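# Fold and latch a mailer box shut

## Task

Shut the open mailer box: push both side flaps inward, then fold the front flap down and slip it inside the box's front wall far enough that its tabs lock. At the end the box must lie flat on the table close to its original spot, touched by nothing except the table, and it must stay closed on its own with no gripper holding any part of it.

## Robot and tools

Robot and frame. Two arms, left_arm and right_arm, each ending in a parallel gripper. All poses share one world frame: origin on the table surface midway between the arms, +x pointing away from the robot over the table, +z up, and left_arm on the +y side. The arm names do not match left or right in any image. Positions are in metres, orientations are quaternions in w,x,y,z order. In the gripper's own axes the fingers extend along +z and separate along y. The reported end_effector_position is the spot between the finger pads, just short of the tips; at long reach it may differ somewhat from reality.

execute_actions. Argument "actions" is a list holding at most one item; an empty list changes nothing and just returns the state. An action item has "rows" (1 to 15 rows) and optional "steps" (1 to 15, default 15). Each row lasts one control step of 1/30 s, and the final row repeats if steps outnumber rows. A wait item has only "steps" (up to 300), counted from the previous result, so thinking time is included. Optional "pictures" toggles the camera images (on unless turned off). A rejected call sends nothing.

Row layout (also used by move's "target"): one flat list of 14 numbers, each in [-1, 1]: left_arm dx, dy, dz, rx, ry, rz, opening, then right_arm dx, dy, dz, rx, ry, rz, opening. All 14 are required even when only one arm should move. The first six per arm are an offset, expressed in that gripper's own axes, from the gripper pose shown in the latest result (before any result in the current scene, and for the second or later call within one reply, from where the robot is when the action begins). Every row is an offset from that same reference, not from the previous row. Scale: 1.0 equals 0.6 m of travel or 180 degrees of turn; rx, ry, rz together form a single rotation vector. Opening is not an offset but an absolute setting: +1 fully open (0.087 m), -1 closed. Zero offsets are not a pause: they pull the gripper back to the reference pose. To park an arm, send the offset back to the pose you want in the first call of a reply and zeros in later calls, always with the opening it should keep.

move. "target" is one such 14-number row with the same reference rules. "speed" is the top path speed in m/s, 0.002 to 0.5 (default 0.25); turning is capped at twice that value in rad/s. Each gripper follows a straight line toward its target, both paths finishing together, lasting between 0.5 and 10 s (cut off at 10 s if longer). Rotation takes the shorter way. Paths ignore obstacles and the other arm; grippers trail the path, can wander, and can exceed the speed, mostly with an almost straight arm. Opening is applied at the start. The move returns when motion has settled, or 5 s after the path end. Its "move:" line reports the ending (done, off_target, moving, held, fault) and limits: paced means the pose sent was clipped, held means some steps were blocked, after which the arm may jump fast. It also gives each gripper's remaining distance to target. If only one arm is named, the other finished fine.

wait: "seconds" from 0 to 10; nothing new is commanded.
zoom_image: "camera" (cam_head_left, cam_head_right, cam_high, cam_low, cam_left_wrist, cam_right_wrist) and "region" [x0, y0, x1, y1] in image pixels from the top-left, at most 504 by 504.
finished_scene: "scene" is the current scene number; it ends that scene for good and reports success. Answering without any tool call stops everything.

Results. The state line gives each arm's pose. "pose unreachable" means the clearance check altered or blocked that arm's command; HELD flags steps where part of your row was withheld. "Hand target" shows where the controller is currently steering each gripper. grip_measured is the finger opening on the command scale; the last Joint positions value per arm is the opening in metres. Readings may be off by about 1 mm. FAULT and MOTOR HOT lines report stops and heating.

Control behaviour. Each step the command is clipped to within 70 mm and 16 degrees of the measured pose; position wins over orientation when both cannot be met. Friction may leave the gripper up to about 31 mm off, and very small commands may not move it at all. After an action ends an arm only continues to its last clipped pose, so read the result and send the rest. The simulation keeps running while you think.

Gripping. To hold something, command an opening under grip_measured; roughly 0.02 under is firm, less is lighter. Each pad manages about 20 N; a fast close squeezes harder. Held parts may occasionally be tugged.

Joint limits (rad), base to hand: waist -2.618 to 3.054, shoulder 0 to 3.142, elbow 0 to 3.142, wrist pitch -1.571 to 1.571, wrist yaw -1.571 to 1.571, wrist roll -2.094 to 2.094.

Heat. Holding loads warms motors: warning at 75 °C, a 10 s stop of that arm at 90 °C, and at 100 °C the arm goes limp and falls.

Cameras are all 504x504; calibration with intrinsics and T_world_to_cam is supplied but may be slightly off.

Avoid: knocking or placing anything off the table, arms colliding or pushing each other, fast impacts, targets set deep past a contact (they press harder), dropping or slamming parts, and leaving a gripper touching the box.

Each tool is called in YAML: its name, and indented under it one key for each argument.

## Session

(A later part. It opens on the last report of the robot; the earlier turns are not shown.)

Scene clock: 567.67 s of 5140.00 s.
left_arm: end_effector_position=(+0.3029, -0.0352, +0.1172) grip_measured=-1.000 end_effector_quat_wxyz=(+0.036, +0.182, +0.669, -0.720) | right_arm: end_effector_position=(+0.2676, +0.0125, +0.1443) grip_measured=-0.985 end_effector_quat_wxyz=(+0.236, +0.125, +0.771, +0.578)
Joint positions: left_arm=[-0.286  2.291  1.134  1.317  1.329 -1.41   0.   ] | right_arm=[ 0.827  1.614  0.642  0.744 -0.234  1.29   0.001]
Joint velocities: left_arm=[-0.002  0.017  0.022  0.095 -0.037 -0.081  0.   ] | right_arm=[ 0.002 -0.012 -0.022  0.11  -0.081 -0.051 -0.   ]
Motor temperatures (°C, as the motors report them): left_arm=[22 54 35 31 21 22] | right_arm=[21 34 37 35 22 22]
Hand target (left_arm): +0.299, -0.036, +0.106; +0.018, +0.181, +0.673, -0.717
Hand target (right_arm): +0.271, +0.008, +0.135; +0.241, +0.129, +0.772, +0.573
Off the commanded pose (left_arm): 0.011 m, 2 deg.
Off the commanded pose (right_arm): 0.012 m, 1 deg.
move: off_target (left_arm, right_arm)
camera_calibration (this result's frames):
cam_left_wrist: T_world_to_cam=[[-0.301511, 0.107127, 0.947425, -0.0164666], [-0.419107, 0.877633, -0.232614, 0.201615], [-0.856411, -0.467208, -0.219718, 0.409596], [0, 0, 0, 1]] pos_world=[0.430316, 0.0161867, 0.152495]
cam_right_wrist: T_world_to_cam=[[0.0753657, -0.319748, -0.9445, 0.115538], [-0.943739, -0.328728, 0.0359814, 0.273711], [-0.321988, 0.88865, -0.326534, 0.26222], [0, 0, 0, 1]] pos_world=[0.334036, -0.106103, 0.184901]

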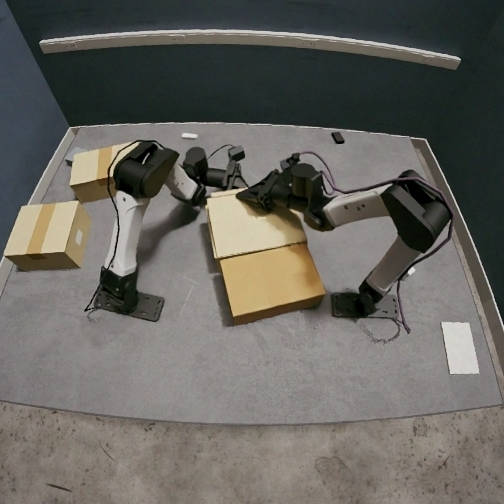

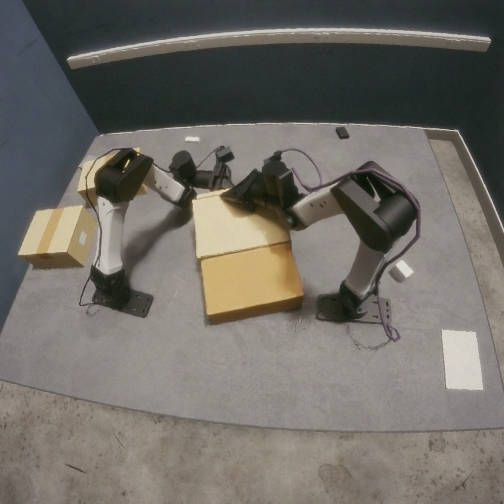

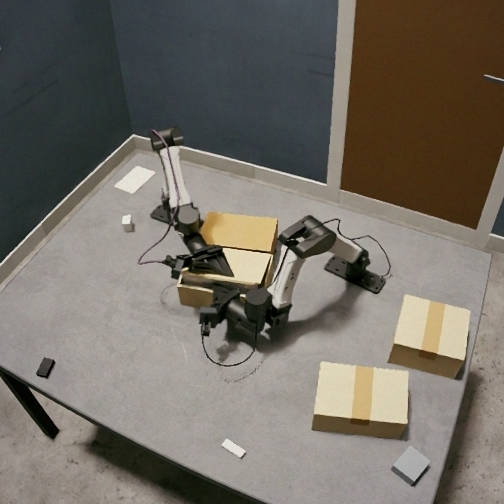

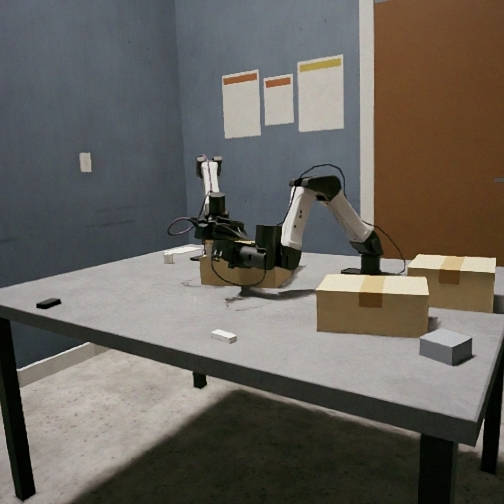

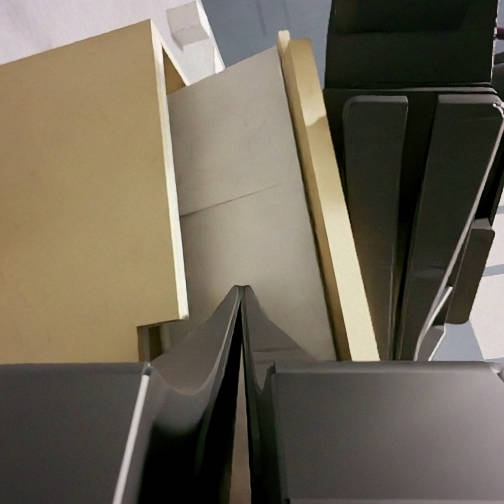

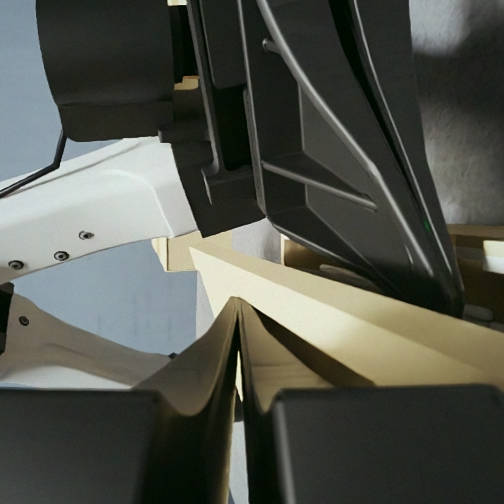

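move:
  target: [-0.102,0.03,-0.057,0,0,0,-1, 0.007,-0.032,0.008,0,0,0,-1]
  speed: 0.06

move:
  target: [0,0,0,0,0,0,-1, -0.003,-0.11,0.045,0.12,0,0,-1]
  speed: 0.05

Scene clock: 571.30 s of 5140.00 s.
left_arm: end_effector_position=(+0.3685, -0.0162, +0.1237) grip_measured=-1.000 end_effector_quat_wxyz=(+0.052, +0.195, +0.664, -0.720) | right_arm: end_effector_position=(+0.2700, +0.0154, +0.1378) grip_measured=-0.985 end_effector_quat_wxyz=(+0.241, +0.121, +0.764, +0.586)
Joint positions: left_arm=[-0.189  2.433  1.423  1.296  1.422 -1.498  0.   ] | right_arm=[ 0.827  1.663  0.631  0.828 -0.236  1.29   0.001]
Joint velocities: left_arm=[-0.007 -0.022 -0.022  0.037  0.037 -0.051  0.   ] | right_arm=[ 0.007  0.012 -0.017 -0.037 -0.066 -0.007 -0.001]
Motor temperatures (°C, as the motors report them): left_arm=[22 53 35 30 21 22] | right_arm=[21 34 37 35 22 22]
Hand target (left_arm): +0.372, -0.014, +0.116; +0.036, +0.182, +0.670, -0.719
Hand target (right_arm): +0.268, +0.013, +0.125; +0.236, +0.125, +0.771, +0.578
Off the commanded pose (left_arm): 0.007 m, 2 deg.
Off the commanded pose (right_arm): 0.014 m, 1 deg.
move: off_target (right_arm)
camera_calibration (this result's frames):
cam_left_wrist: T_world_to_cam=[[-0.339282, 0.118062, 0.933247, 0.0110034], [-0.412426, 0.872988, -0.260377, 0.214776], [-0.845454, -0.473237, -0.247497, 0.47546], [0, 0, 0, 1]] pos_world=[0.494292, 0.0362091, 0.163329]
cam_right_wrist: T_world_to_cam=[[0.0916151, -0.303453, -0.948432, 0.106022], [-0.943419, -0.33127, 0.0148598, 0.280056], [-0.318696, 0.893407, -0.316633, 0.255939], [0, 0, 0, 1]] pos_world=[0.336064, -0.10371, 0.177432]

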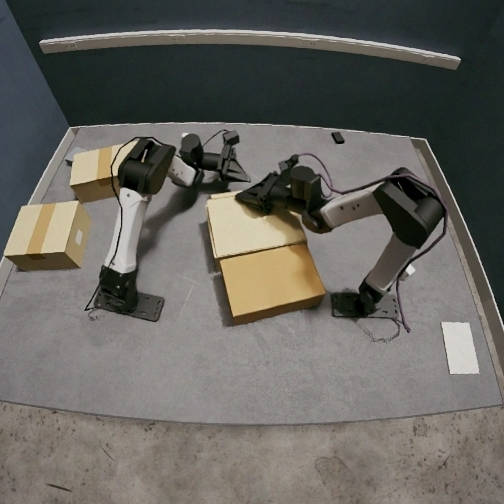

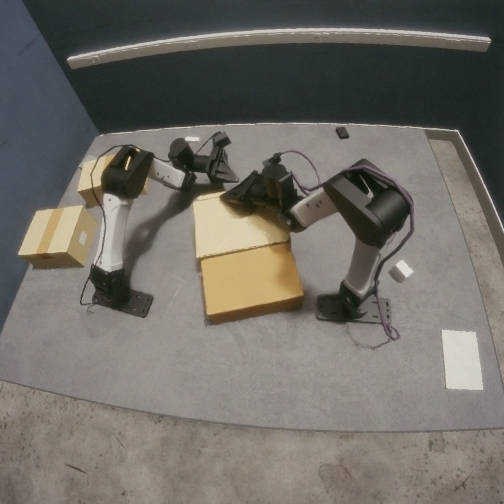

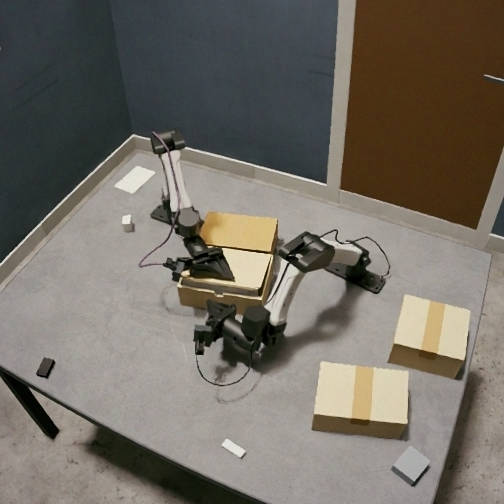

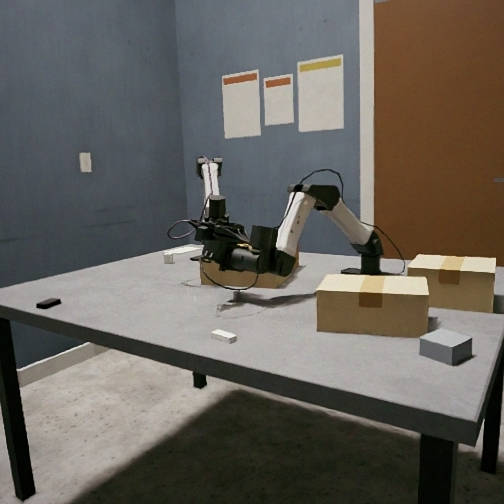

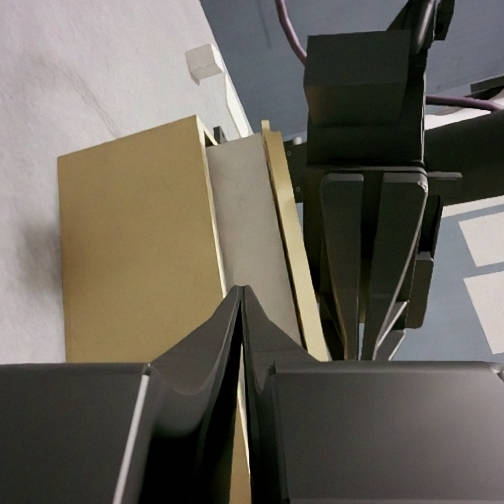

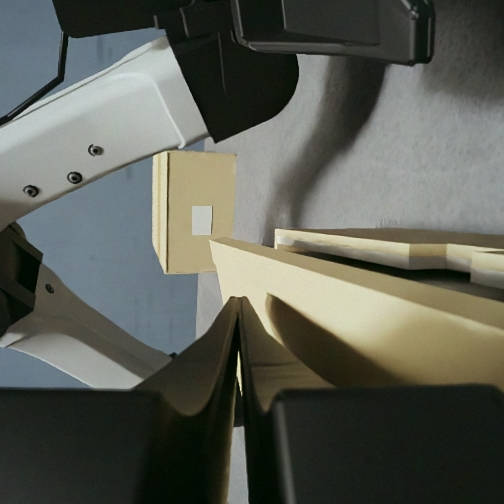

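Scene clock: 575.30 s of 5140.00 s.
left_arm: end_effector_position=(+0.3685, -0.0162, +0.1237) grip_measured=-1.000 end_effector_quat_wxyz=(+0.052, +0.195, +0.664, -0.720) | right_arm: end_effector_position=(+0.2936, +0.0228, +0.0993) grip_measured=-0.985 end_effector_quat_wxyz=(+0.222, +0.160, +0.836, +0.476)
Joint positions: left_arm=[-0.189  2.433  1.423  1.296  1.422 -1.498  0.   ] | right_arm=[ 0.84   1.729  0.835  0.425 -0.134  1.255  0.001]
Joint velocities: left_arm=[ 0.012  0.007 -0.002  0.022  0.007 -0.022  0.   ] | right_arm=[-0.012 -0.002  0.012 -0.066 -0.037 -0.007 -0.   ]
Motor temperatures (°C, as the motors report them): left_arm=[22 54 35 30 21 22] | right_arm=[21 34 37 35 22 22]
Hand target (left_arm): +0.369, -0.016, +0.124; +0.052, +0.195, +0.664, -0.720
Hand target (right_arm): +0.290, +0.017, +0.071; +0.212, +0.163, +0.860, +0.434
Off the commanded pose (left_arm): 0.000 m, 0 deg.
Off the commanded pose (right_arm): 0.030 m, 6 deg.
move: off_target (right_arm)
camera_calibration (this result's frames):
cam_left_wrist: T_world_to_cam=[[-0.339282, 0.118062, 0.933247, 0.0110034], [-0.412426, 0.872988, -0.260377, 0.214776], [-0.845454, -0.473237, -0.247497, 0.47546], [0, 0, 0, 1]] pos_world=[0.494292, 0.0362091, 0.163329]
cam_right_wrist: T_world_to_cam=[[-0.0610715, -0.513799, -0.855734, 0.110074], [-0.948938, -0.235948, 0.209391, 0.285463], [-0.309493, 0.824827, -0.473153, 0.259061], [0, 0, 0, 1]] pos_world=[0.357787, -0.0897708, 0.156996]

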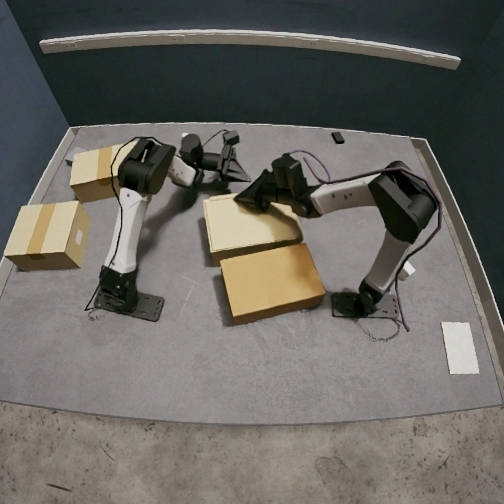

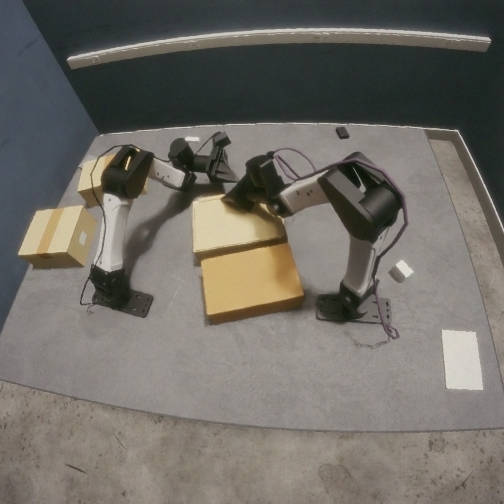

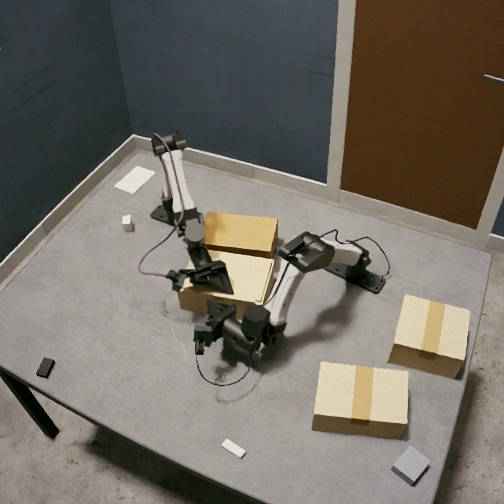

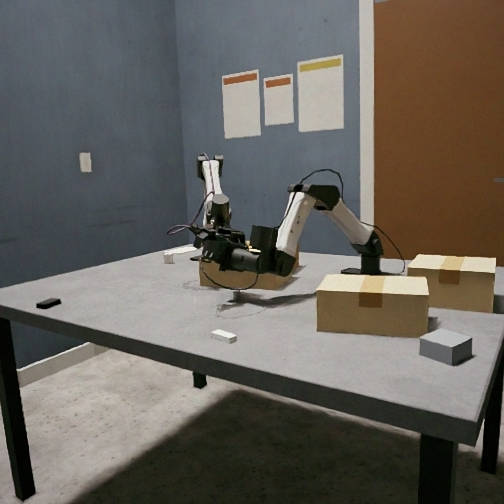

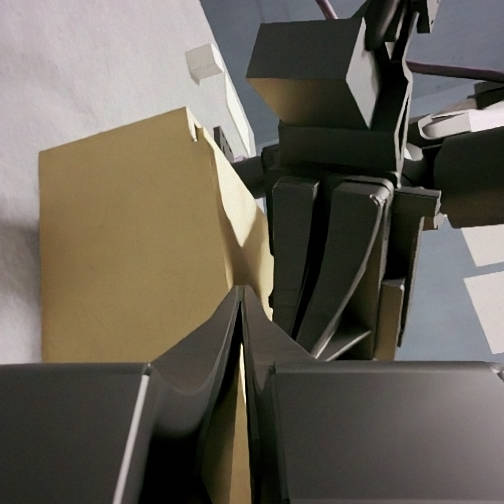

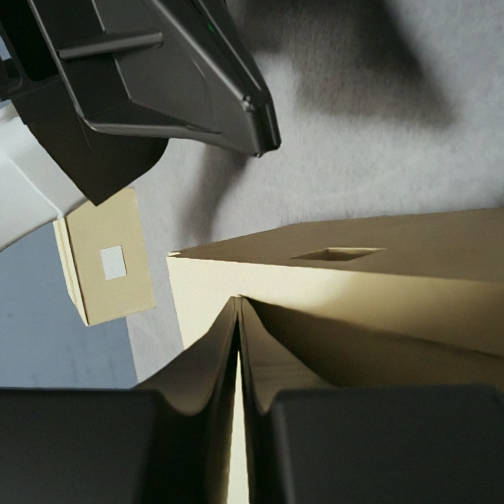

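Shut. Test the latch by lifting ~2.5 cm.

move:
  target: [0,0,0,0,0,0,-1, -0.012,0.05,-0.026,0,0,0,-1]
  speed: 0.04

Scene clock: 577.80 s of 5140.00 s.
left_arm: end_effector_position=(+0.3685, -0.0162, +0.1237) grip_measured=-1.000 end_effector_quat_wxyz=(+0.052, +0.195, +0.664, -0.720) | right_arm: end_effector_position=(+0.2911, +0.0205, +0.1182) grip_measured=-0.985 end_effector_quat_wxyz=(+0.216, +0.162, +0.842, +0.467)
Joint positions: left_arm=[-0.189  2.433  1.423  1.296  1.422 -1.498  0.   ] | right_arm=[ 0.84   1.671  0.881  0.296 -0.135  1.255  0.001]
Joint velocities: left_arm=[ 0.002 -0.022 -0.022  0.081 -0.037 -0.066  0.   ] | right_arm=[ 0.007 -0.007 -0.002 -0.125 -0.051 -0.066 -0.001]
Motor temperatures (°C, as the motors report them): left_arm=[22 55 35 30 21 22] | right_arm=[21 34 37 35 22 22]
Hand target (left_arm): +0.369, -0.016, +0.124; +0.052, +0.195, +0.664, -0.720
Hand target (right_arm): +0.293, +0.023, +0.133; +0.222, +0.160, +0.836, +0.476
Off the commanded pose (left_arm): 0.000 m, 0 deg.
Off the commanded pose (right_arm): 0.016 m, 1 deg.
move: off_target (right_arm)
camera_calibration (this result's frames):
cam_left_wrist: T_world_to_cam=[[-0.339282, 0.118062, 0.933247, 0.0110034], [-0.412426, 0.872988, -0.260377, 0.214776], [-0.845454, -0.473237, -0.247497, 0.47546], [0, 0, 0, 1]] pos_world=[0.494292, 0.0362091, 0.163329]
cam_right_wrist: T_world_to_cam=[[-0.0750296, -0.527997, -0.845925, 0.128082], [-0.945091, -0.23294, 0.229218, 0.275107], [-0.318077, 0.816675, -0.481528, 0.272802], [0, 0, 0, 1]] pos_world=[0.356383, -0.0910802, 0.176651]

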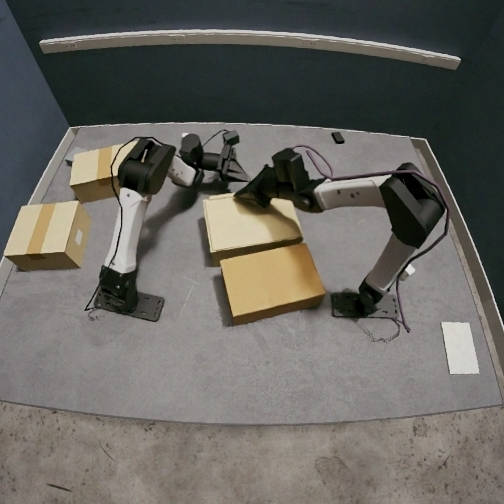

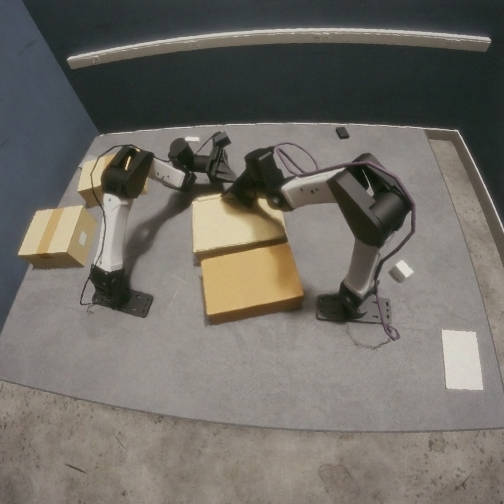

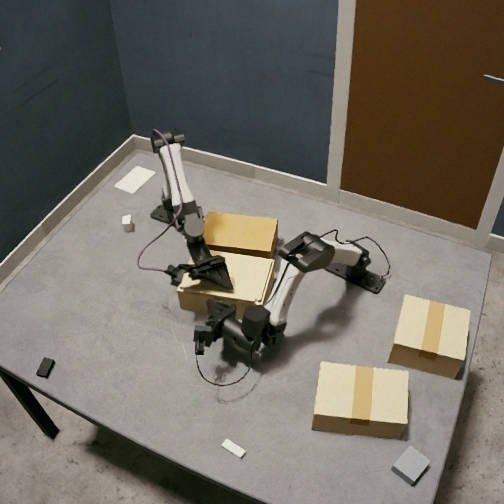

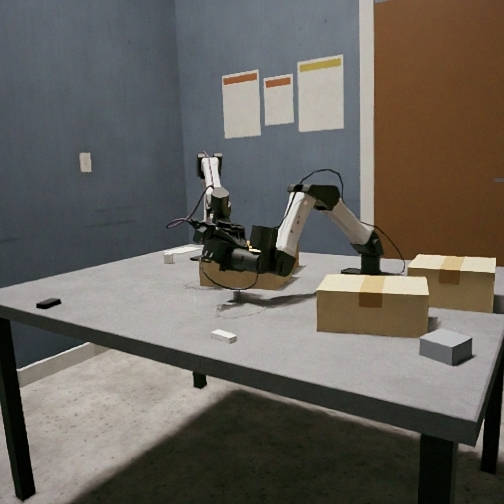

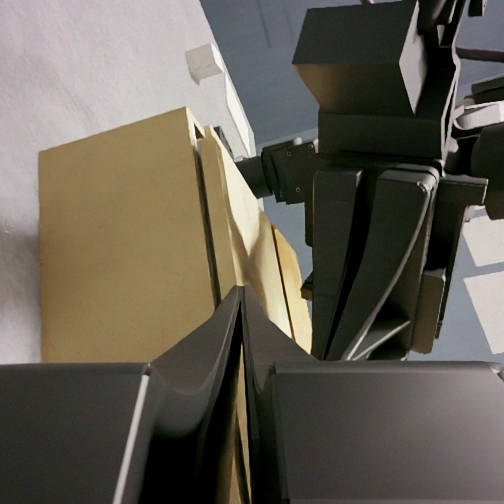

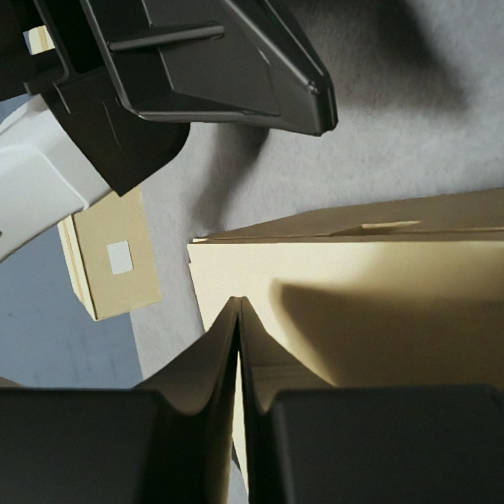

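move:
  target: [0,0,0,0,0,0,-1, -0.01,0.04,-0.022,0,0,0,-1]
  speed: 0.04

Scene clock: 581.30 s of 5140.00 s.
left_arm: end_effector_position=(+0.3685, -0.0162, +0.1237) grip_measured=-1.000 end_effector_quat_wxyz=(+0.052, +0.195, +0.664, -0.720) | right_arm: end_effector_position=(+0.2889, +0.0182, +0.1301) grip_measured=-0.985 end_effector_quat_wxyz=(+0.210, +0.164, +0.848, +0.457)
Joint positions: left_arm=[-0.189  2.433  1.423  1.296  1.422 -1.498  0.   ] | right_arm=[ 0.84   1.636  0.923  0.192 -0.135  1.255  0.001]
Joint velocities: left_arm=[ 0.007 -0.012 -0.002  0.022 -0.051  0.037  0.   ] | right_arm=[-0.002 -0.002 -0.002 -0.11   0.037  0.081 -0.001]
Motor temperatures (°C, as the motors report them): left_arm=[22 55 35 30 21 22] | right_arm=[21 34 38 35 22 22]
Hand target (left_arm): +0.369, -0.016, +0.124; +0.052, +0.195, +0.664, -0.720
Hand target (right_arm): +0.291, +0.020, +0.146; +0.217, +0.162, +0.842, +0.468
Off the commanded pose (left_arm): 0.000 m, 0 deg.
Off the commanded pose (right_arm): 0.016 m, 2 deg.
move: off_target (right_arm)
camera_calibration (this result's frames):
cam_left_wrist: T_world_to_cam=[[-0.339282, 0.118062, 0.933247, 0.0110034], [-0.412426, 0.872988, -0.260377, 0.214776], [-0.845454, -0.473237, -0.247497, 0.47546], [0, 0, 0, 1]] pos_world=[0.494292, 0.0362091, 0.163329]
cam_right_wrist: T_world_to_cam=[[-0.0914109, -0.544689, -0.833641, 0.140213], [-0.940396, -0.228156, 0.252191, 0.265323], [-0.327566, 0.807006, -0.491368, 0.283865], [0, 0, 0, 1]] pos_world=[0.35531, -0.0921737, 0.189457]

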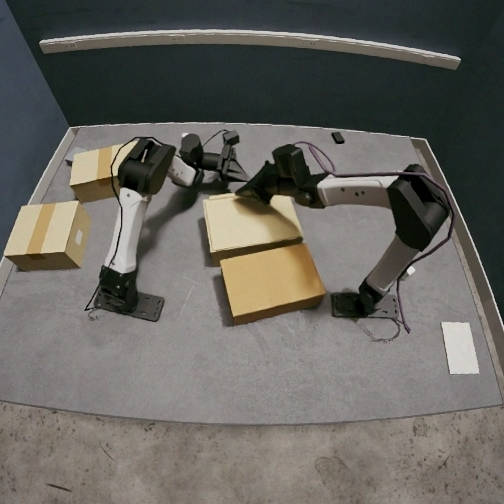

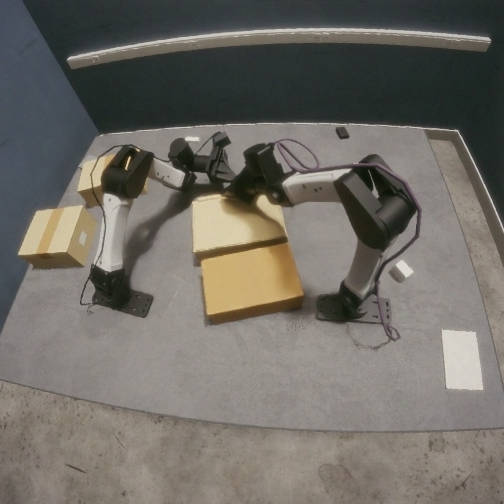

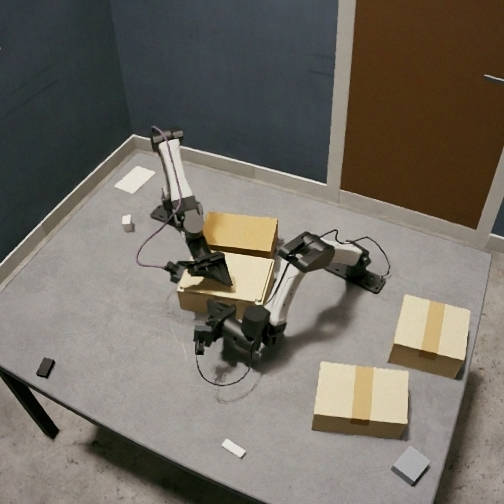

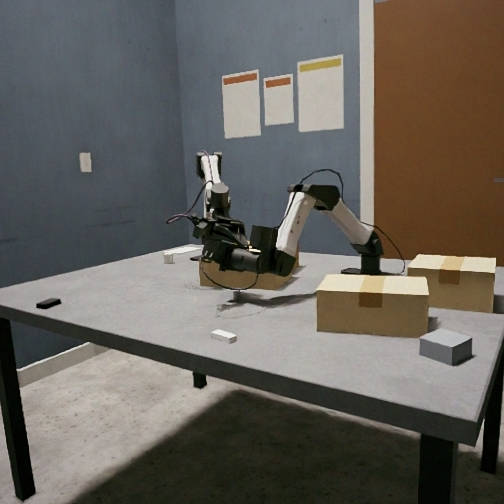

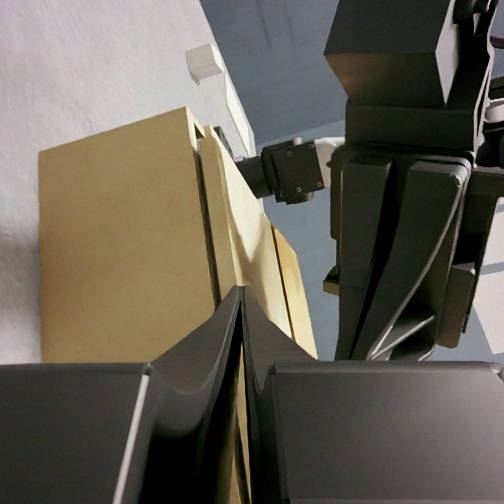

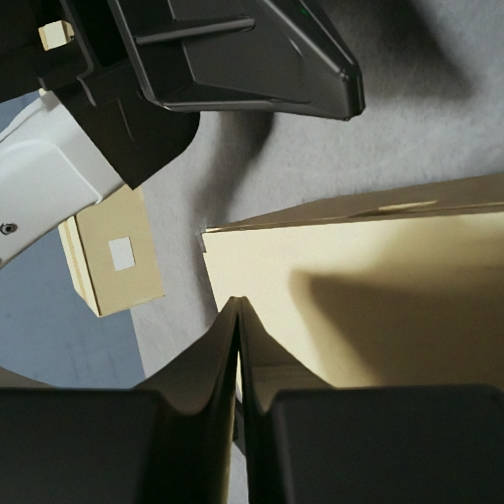

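move:
  target: [-0.01,-0.225,-0.32,0,0,0,-1, -0.007,-0.075,0.042,0,0,0,-1]
  speed: 0.15

Scene clock: 585.87 s of 5140.00 s.
left_arm: end_effector_position=(+0.3748, +0.1836, +0.2499) grip_measured=-1.000 end_effector_quat_wxyz=(+0.179, +0.092, +0.702, -0.684) | right_arm: end_effector_position=(+0.3016, +0.0181, +0.1015) grip_measured=-0.985 end_effector_quat_wxyz=(+0.215, +0.160, +0.838, +0.475)
Joint positions: left_arm=[ 0.295  1.961  1.155  1.436  1.573 -1.814  0.   ] | right_arm=[ 0.807  1.734  0.859  0.394 -0.174  1.246  0.001]
Joint velocities: left_arm=[ 0.007 -0.012 -0.012 -0.007 -0.037 -0.007  0.   ] | right_arm=[-0.017 -0.002 -0.002  0.007 -0.022  0.081  0.001]
Motor temperatures (°C, as the motors report them): left_arm=[22 56 35 30 21 22] | right_arm=[21 34 38 35 22 22]
Hand target (left_arm): +0.371, +0.184, +0.244; +0.167, +0.084, +0.704, -0.685
Hand target (right_arm): +0.301, +0.010, +0.081; +0.209, +0.164, +0.848, +0.458
Off the commanded pose (left_arm): 0.008 m, 20 deg; orientation clipped at the last step of the last action.
Off the commanded pose (right_arm): 0.022 m, 2 deg.
joint sent to its limit (left arm) — the command would take joint 5 (wrist yaw) past its upper limit, so that joint was sent only as far as its limit.
move: off_target (left_arm, right_arm); limits=paced
camera_calibration (this result's frames):
cam_left_wrist: T_world_to_cam=[[-0.381888, -0.0452913, 0.923098, -0.0797709], [-0.673369, 0.697763, -0.244339, 0.201778], [-0.633037, -0.714895, -0.296965, 0.583594], [0, 0, 0, 1]] pos_world=[0.474844, 0.272803, 0.296246]
cam_right_wrist: T_world_to_cam=[[-0.0698637, -0.5141, -0.85488, 0.112592], [-0.944279, -0.242237, 0.222844, 0.288775], [-0.321647, 0.822814, -0.468531, 0.269734], [0, 0, 0, 1]] pos_world=[0.367309, -0.0941053, 0.158279]

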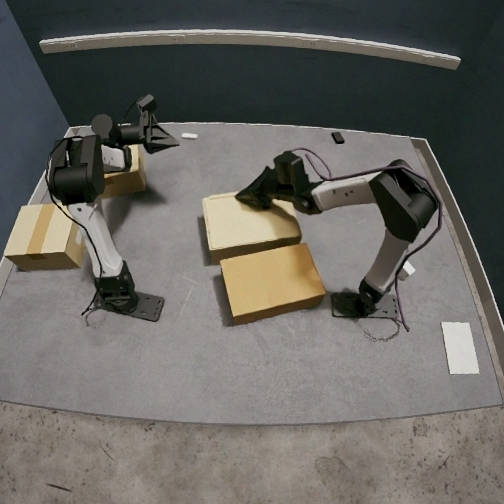

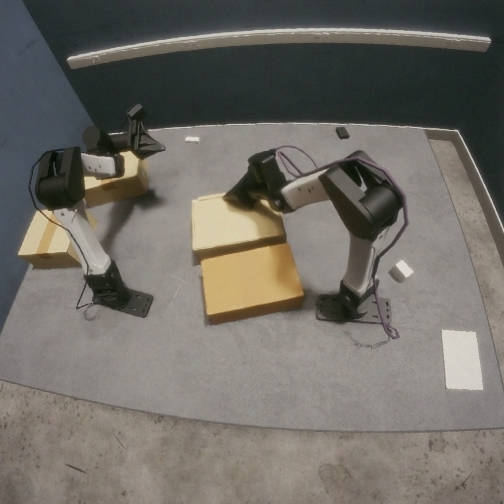

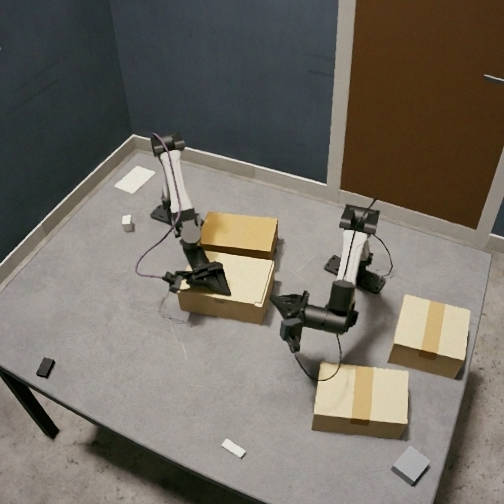

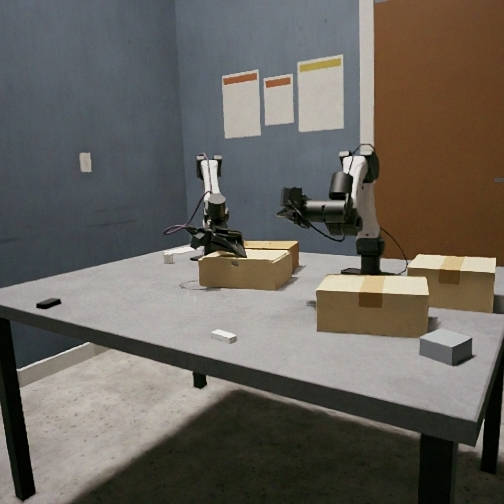

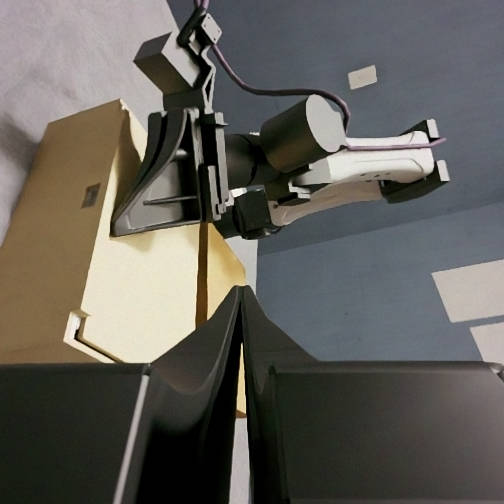

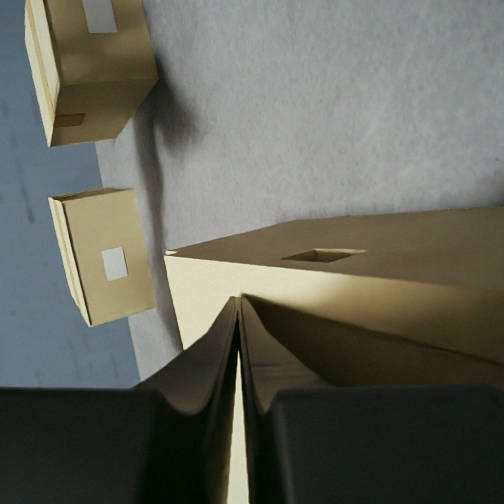

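move:
  target: [0,0,0,0,0,0,-1, -0.212,-0.035,0.138,0,0,0,-1]
  speed: 0.06

Scene clock: 590.10 s of 5140.00 s.
left_arm: end_effector_position=(+0.3747, +0.1836, +0.2500) grip_measured=-1.000 end_effector_quat_wxyz=(+0.178, +0.091, +0.702, -0.684) | right_arm: end_effector_position=(+0.4470, +0.0157, +0.1028) grip_measured=-0.985 end_effector_quat_wxyz=(+0.227, +0.148, +0.819, +0.506)
Joint positions: left_arm=[ 0.295  1.961  1.155  1.436  1.573 -1.817  0.   ] | right_arm=[ 0.567  2.12   1.348  0.34  -0.411  1.146  0.001]
Joint velocities: left_arm=[-0.012  0.007 -0.007  0.007  0.066  0.007  0.   ] | right_arm=[ 0.002  0.012  0.002 -0.051 -0.037  0.007 -0.   ]
Motor temperatures (°C, as the motors report them): left_arm=[22 55 35 30 21 22] | right_arm=[21 35 38 34 22 22]
Hand target (left_arm): +0.375, +0.184, +0.250; +0.179, +0.092, +0.702, -0.684
Hand target (right_arm): +0.450, +0.007, +0.074; +0.214, +0.161, +0.837, +0.477
Off the commanded pose (left_arm): 0.000 m, 0 deg.
Off the commanded pose (right_arm): 0.032 m, 5 deg.
move: off_target (right_arm)
camera_calibration (this result's frames):
cam_left_wrist: T_world_to_cam=[[-0.378741, -0.0448972, 0.924413, -0.0814942], [-0.674201, 0.697655, -0.242343, 0.201612], [-0.634041, -0.715025, -0.2945, 0.583378], [0, 0, 0, 1]] pos_world=[0.474948, 0.272816, 0.295999]
cam_right_wrist: T_world_to_cam=[[-0.018636, -0.461507, -0.886941, 0.102242], [-0.949909, -0.268622, 0.159733, 0.434693], [-0.31197, 0.84549, -0.433384, 0.310755], [0, 0, 0, 1]] pos_world=[0.51177, -0.0987865, 0.155924]

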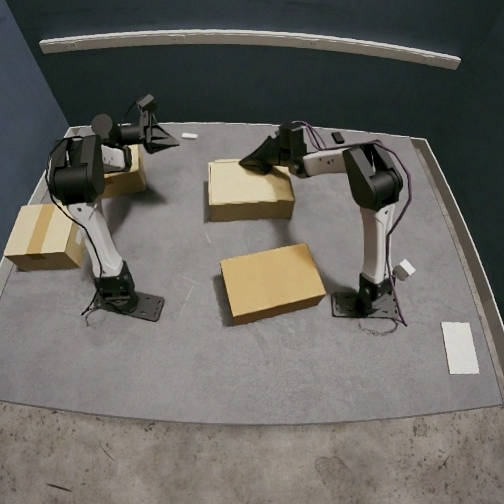

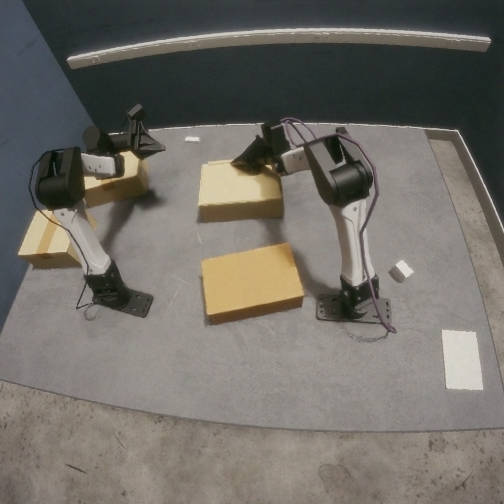

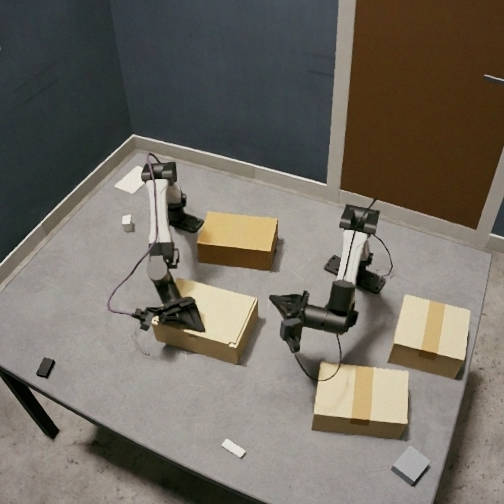

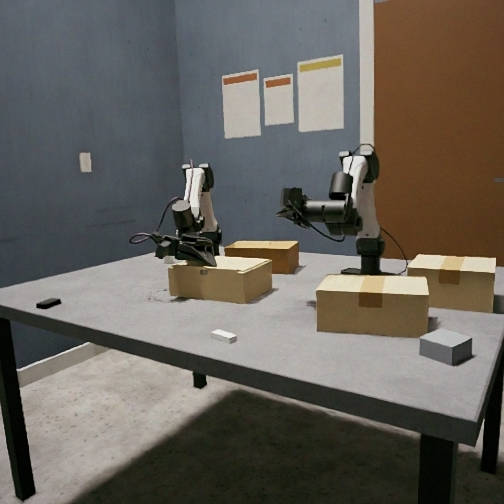

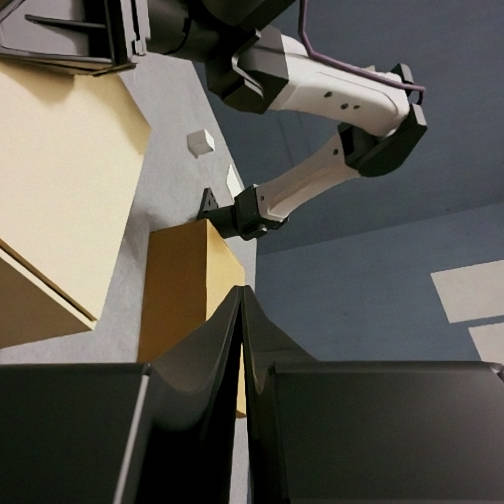

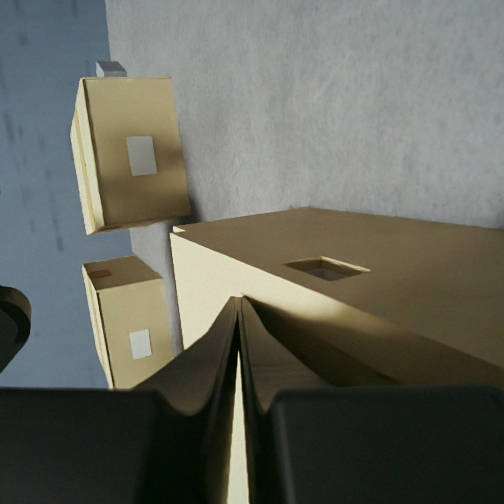

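Within about a centimetre of the start pose. Lift off.

move:
  target: [0,0,0,0,0,0,-1, -0.03,0.12,-0.055,0,0,0,-1]
  speed: 0.08

Scene clock: 593.30 s of 5140.00 s.
left_arm: end_effector_position=(+0.3747, +0.1836, +0.2500) grip_measured=-1.000 end_effector_quat_wxyz=(+0.178, +0.091, +0.702, -0.684) | right_arm: end_effector_position=(+0.4440, +0.0145, +0.1662) grip_measured=-0.985 end_effector_quat_wxyz=(+0.218, +0.152, +0.824, +0.500)
Joint positions: left_arm=[ 0.295  1.961  1.155  1.436  1.573 -1.817  0.   ] | right_arm=[ 0.567  2.016  1.482  0.075 -0.414  1.146  0.001]
Joint velocities: left_arm=[-0.007 -0.002 -0.007  0.037  0.037 -0.037  0.   ] | right_arm=[ 0.002  0.007 -0.017  0.007  0.037 -0.022 -0.   ]
Motor temperatures (°C, as the motors report them): left_arm=[22 55 35 30 21 22] | right_arm=[21 35 38 34 22 22]
Hand target (left_arm): +0.375, +0.184, +0.250; +0.178, +0.091, +0.702, -0.684
Hand target (right_arm): +0.446, +0.013, +0.184; +0.227, +0.148, +0.818, +0.506
Off the commanded pose (left_arm): 0.000 m, 0 deg.
Off the commanded pose (right_arm): 0.018 m, 2 deg.
move: off_target (right_arm)
camera_calibration (this result's frames):
cam_left_wrist: T_world_to_cam=[[-0.378741, -0.0448972, 0.924413, -0.0814942], [-0.674201, 0.697655, -0.242343, 0.201612], [-0.634041, -0.715025, -0.2945, 0.583378], [0, 0, 0, 1]] pos_world=[0.474948, 0.272816, 0.295999]
cam_right_wrist: T_world_to_cam=[[-0.0377688, -0.472355, -0.880599, 0.165427], [-0.945132, -0.269274, 0.184976, 0.415015], [-0.324497, 0.839269, -0.436268, 0.344465], [0, 0, 0, 1]] pos_world=[0.51027, -0.0992054, 0.219186]

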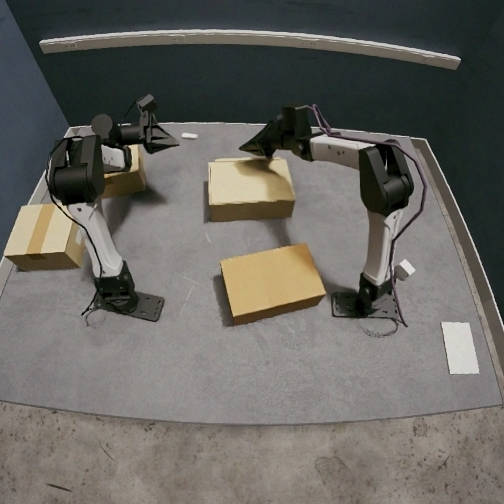

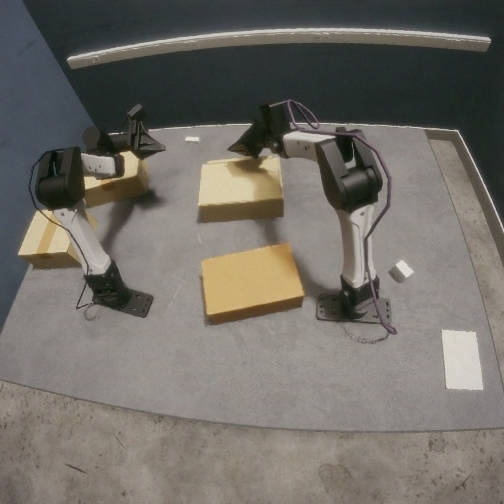

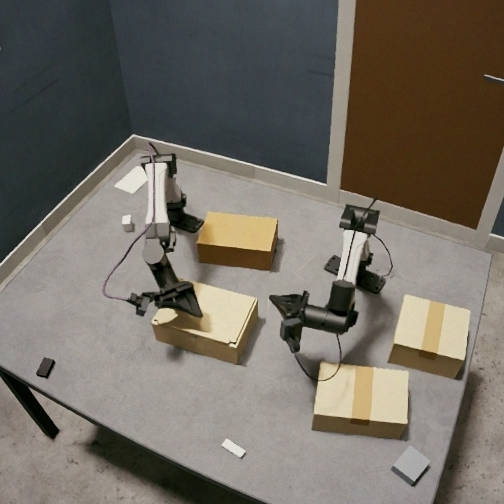

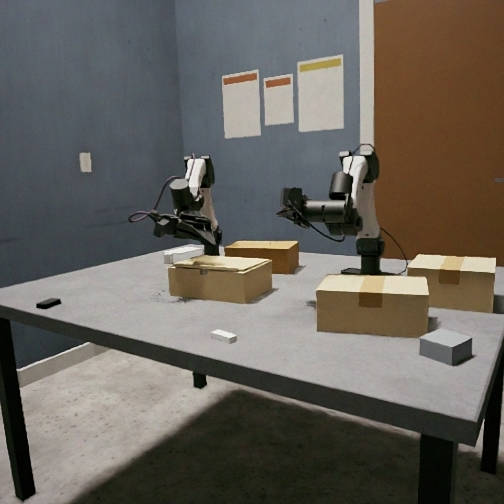

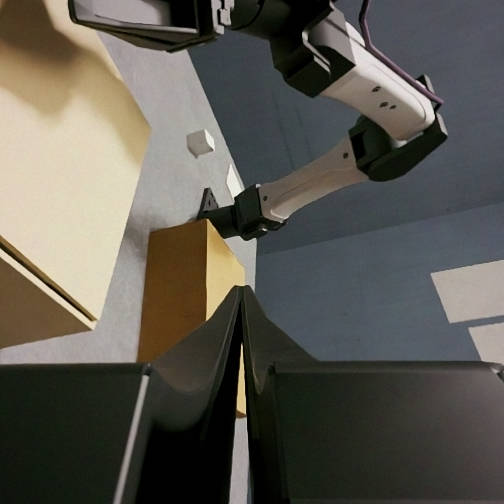

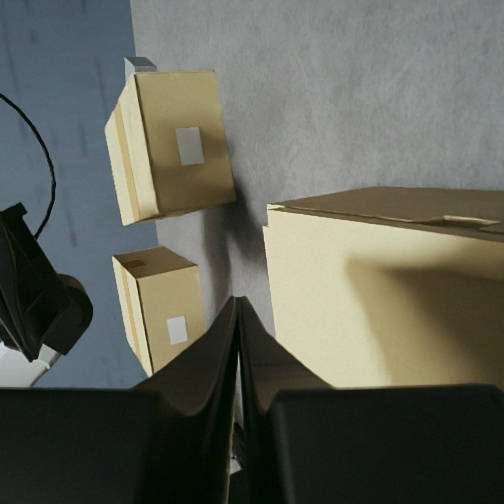

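finished_scene:
  scene: 2

The scene is finished: the task was done.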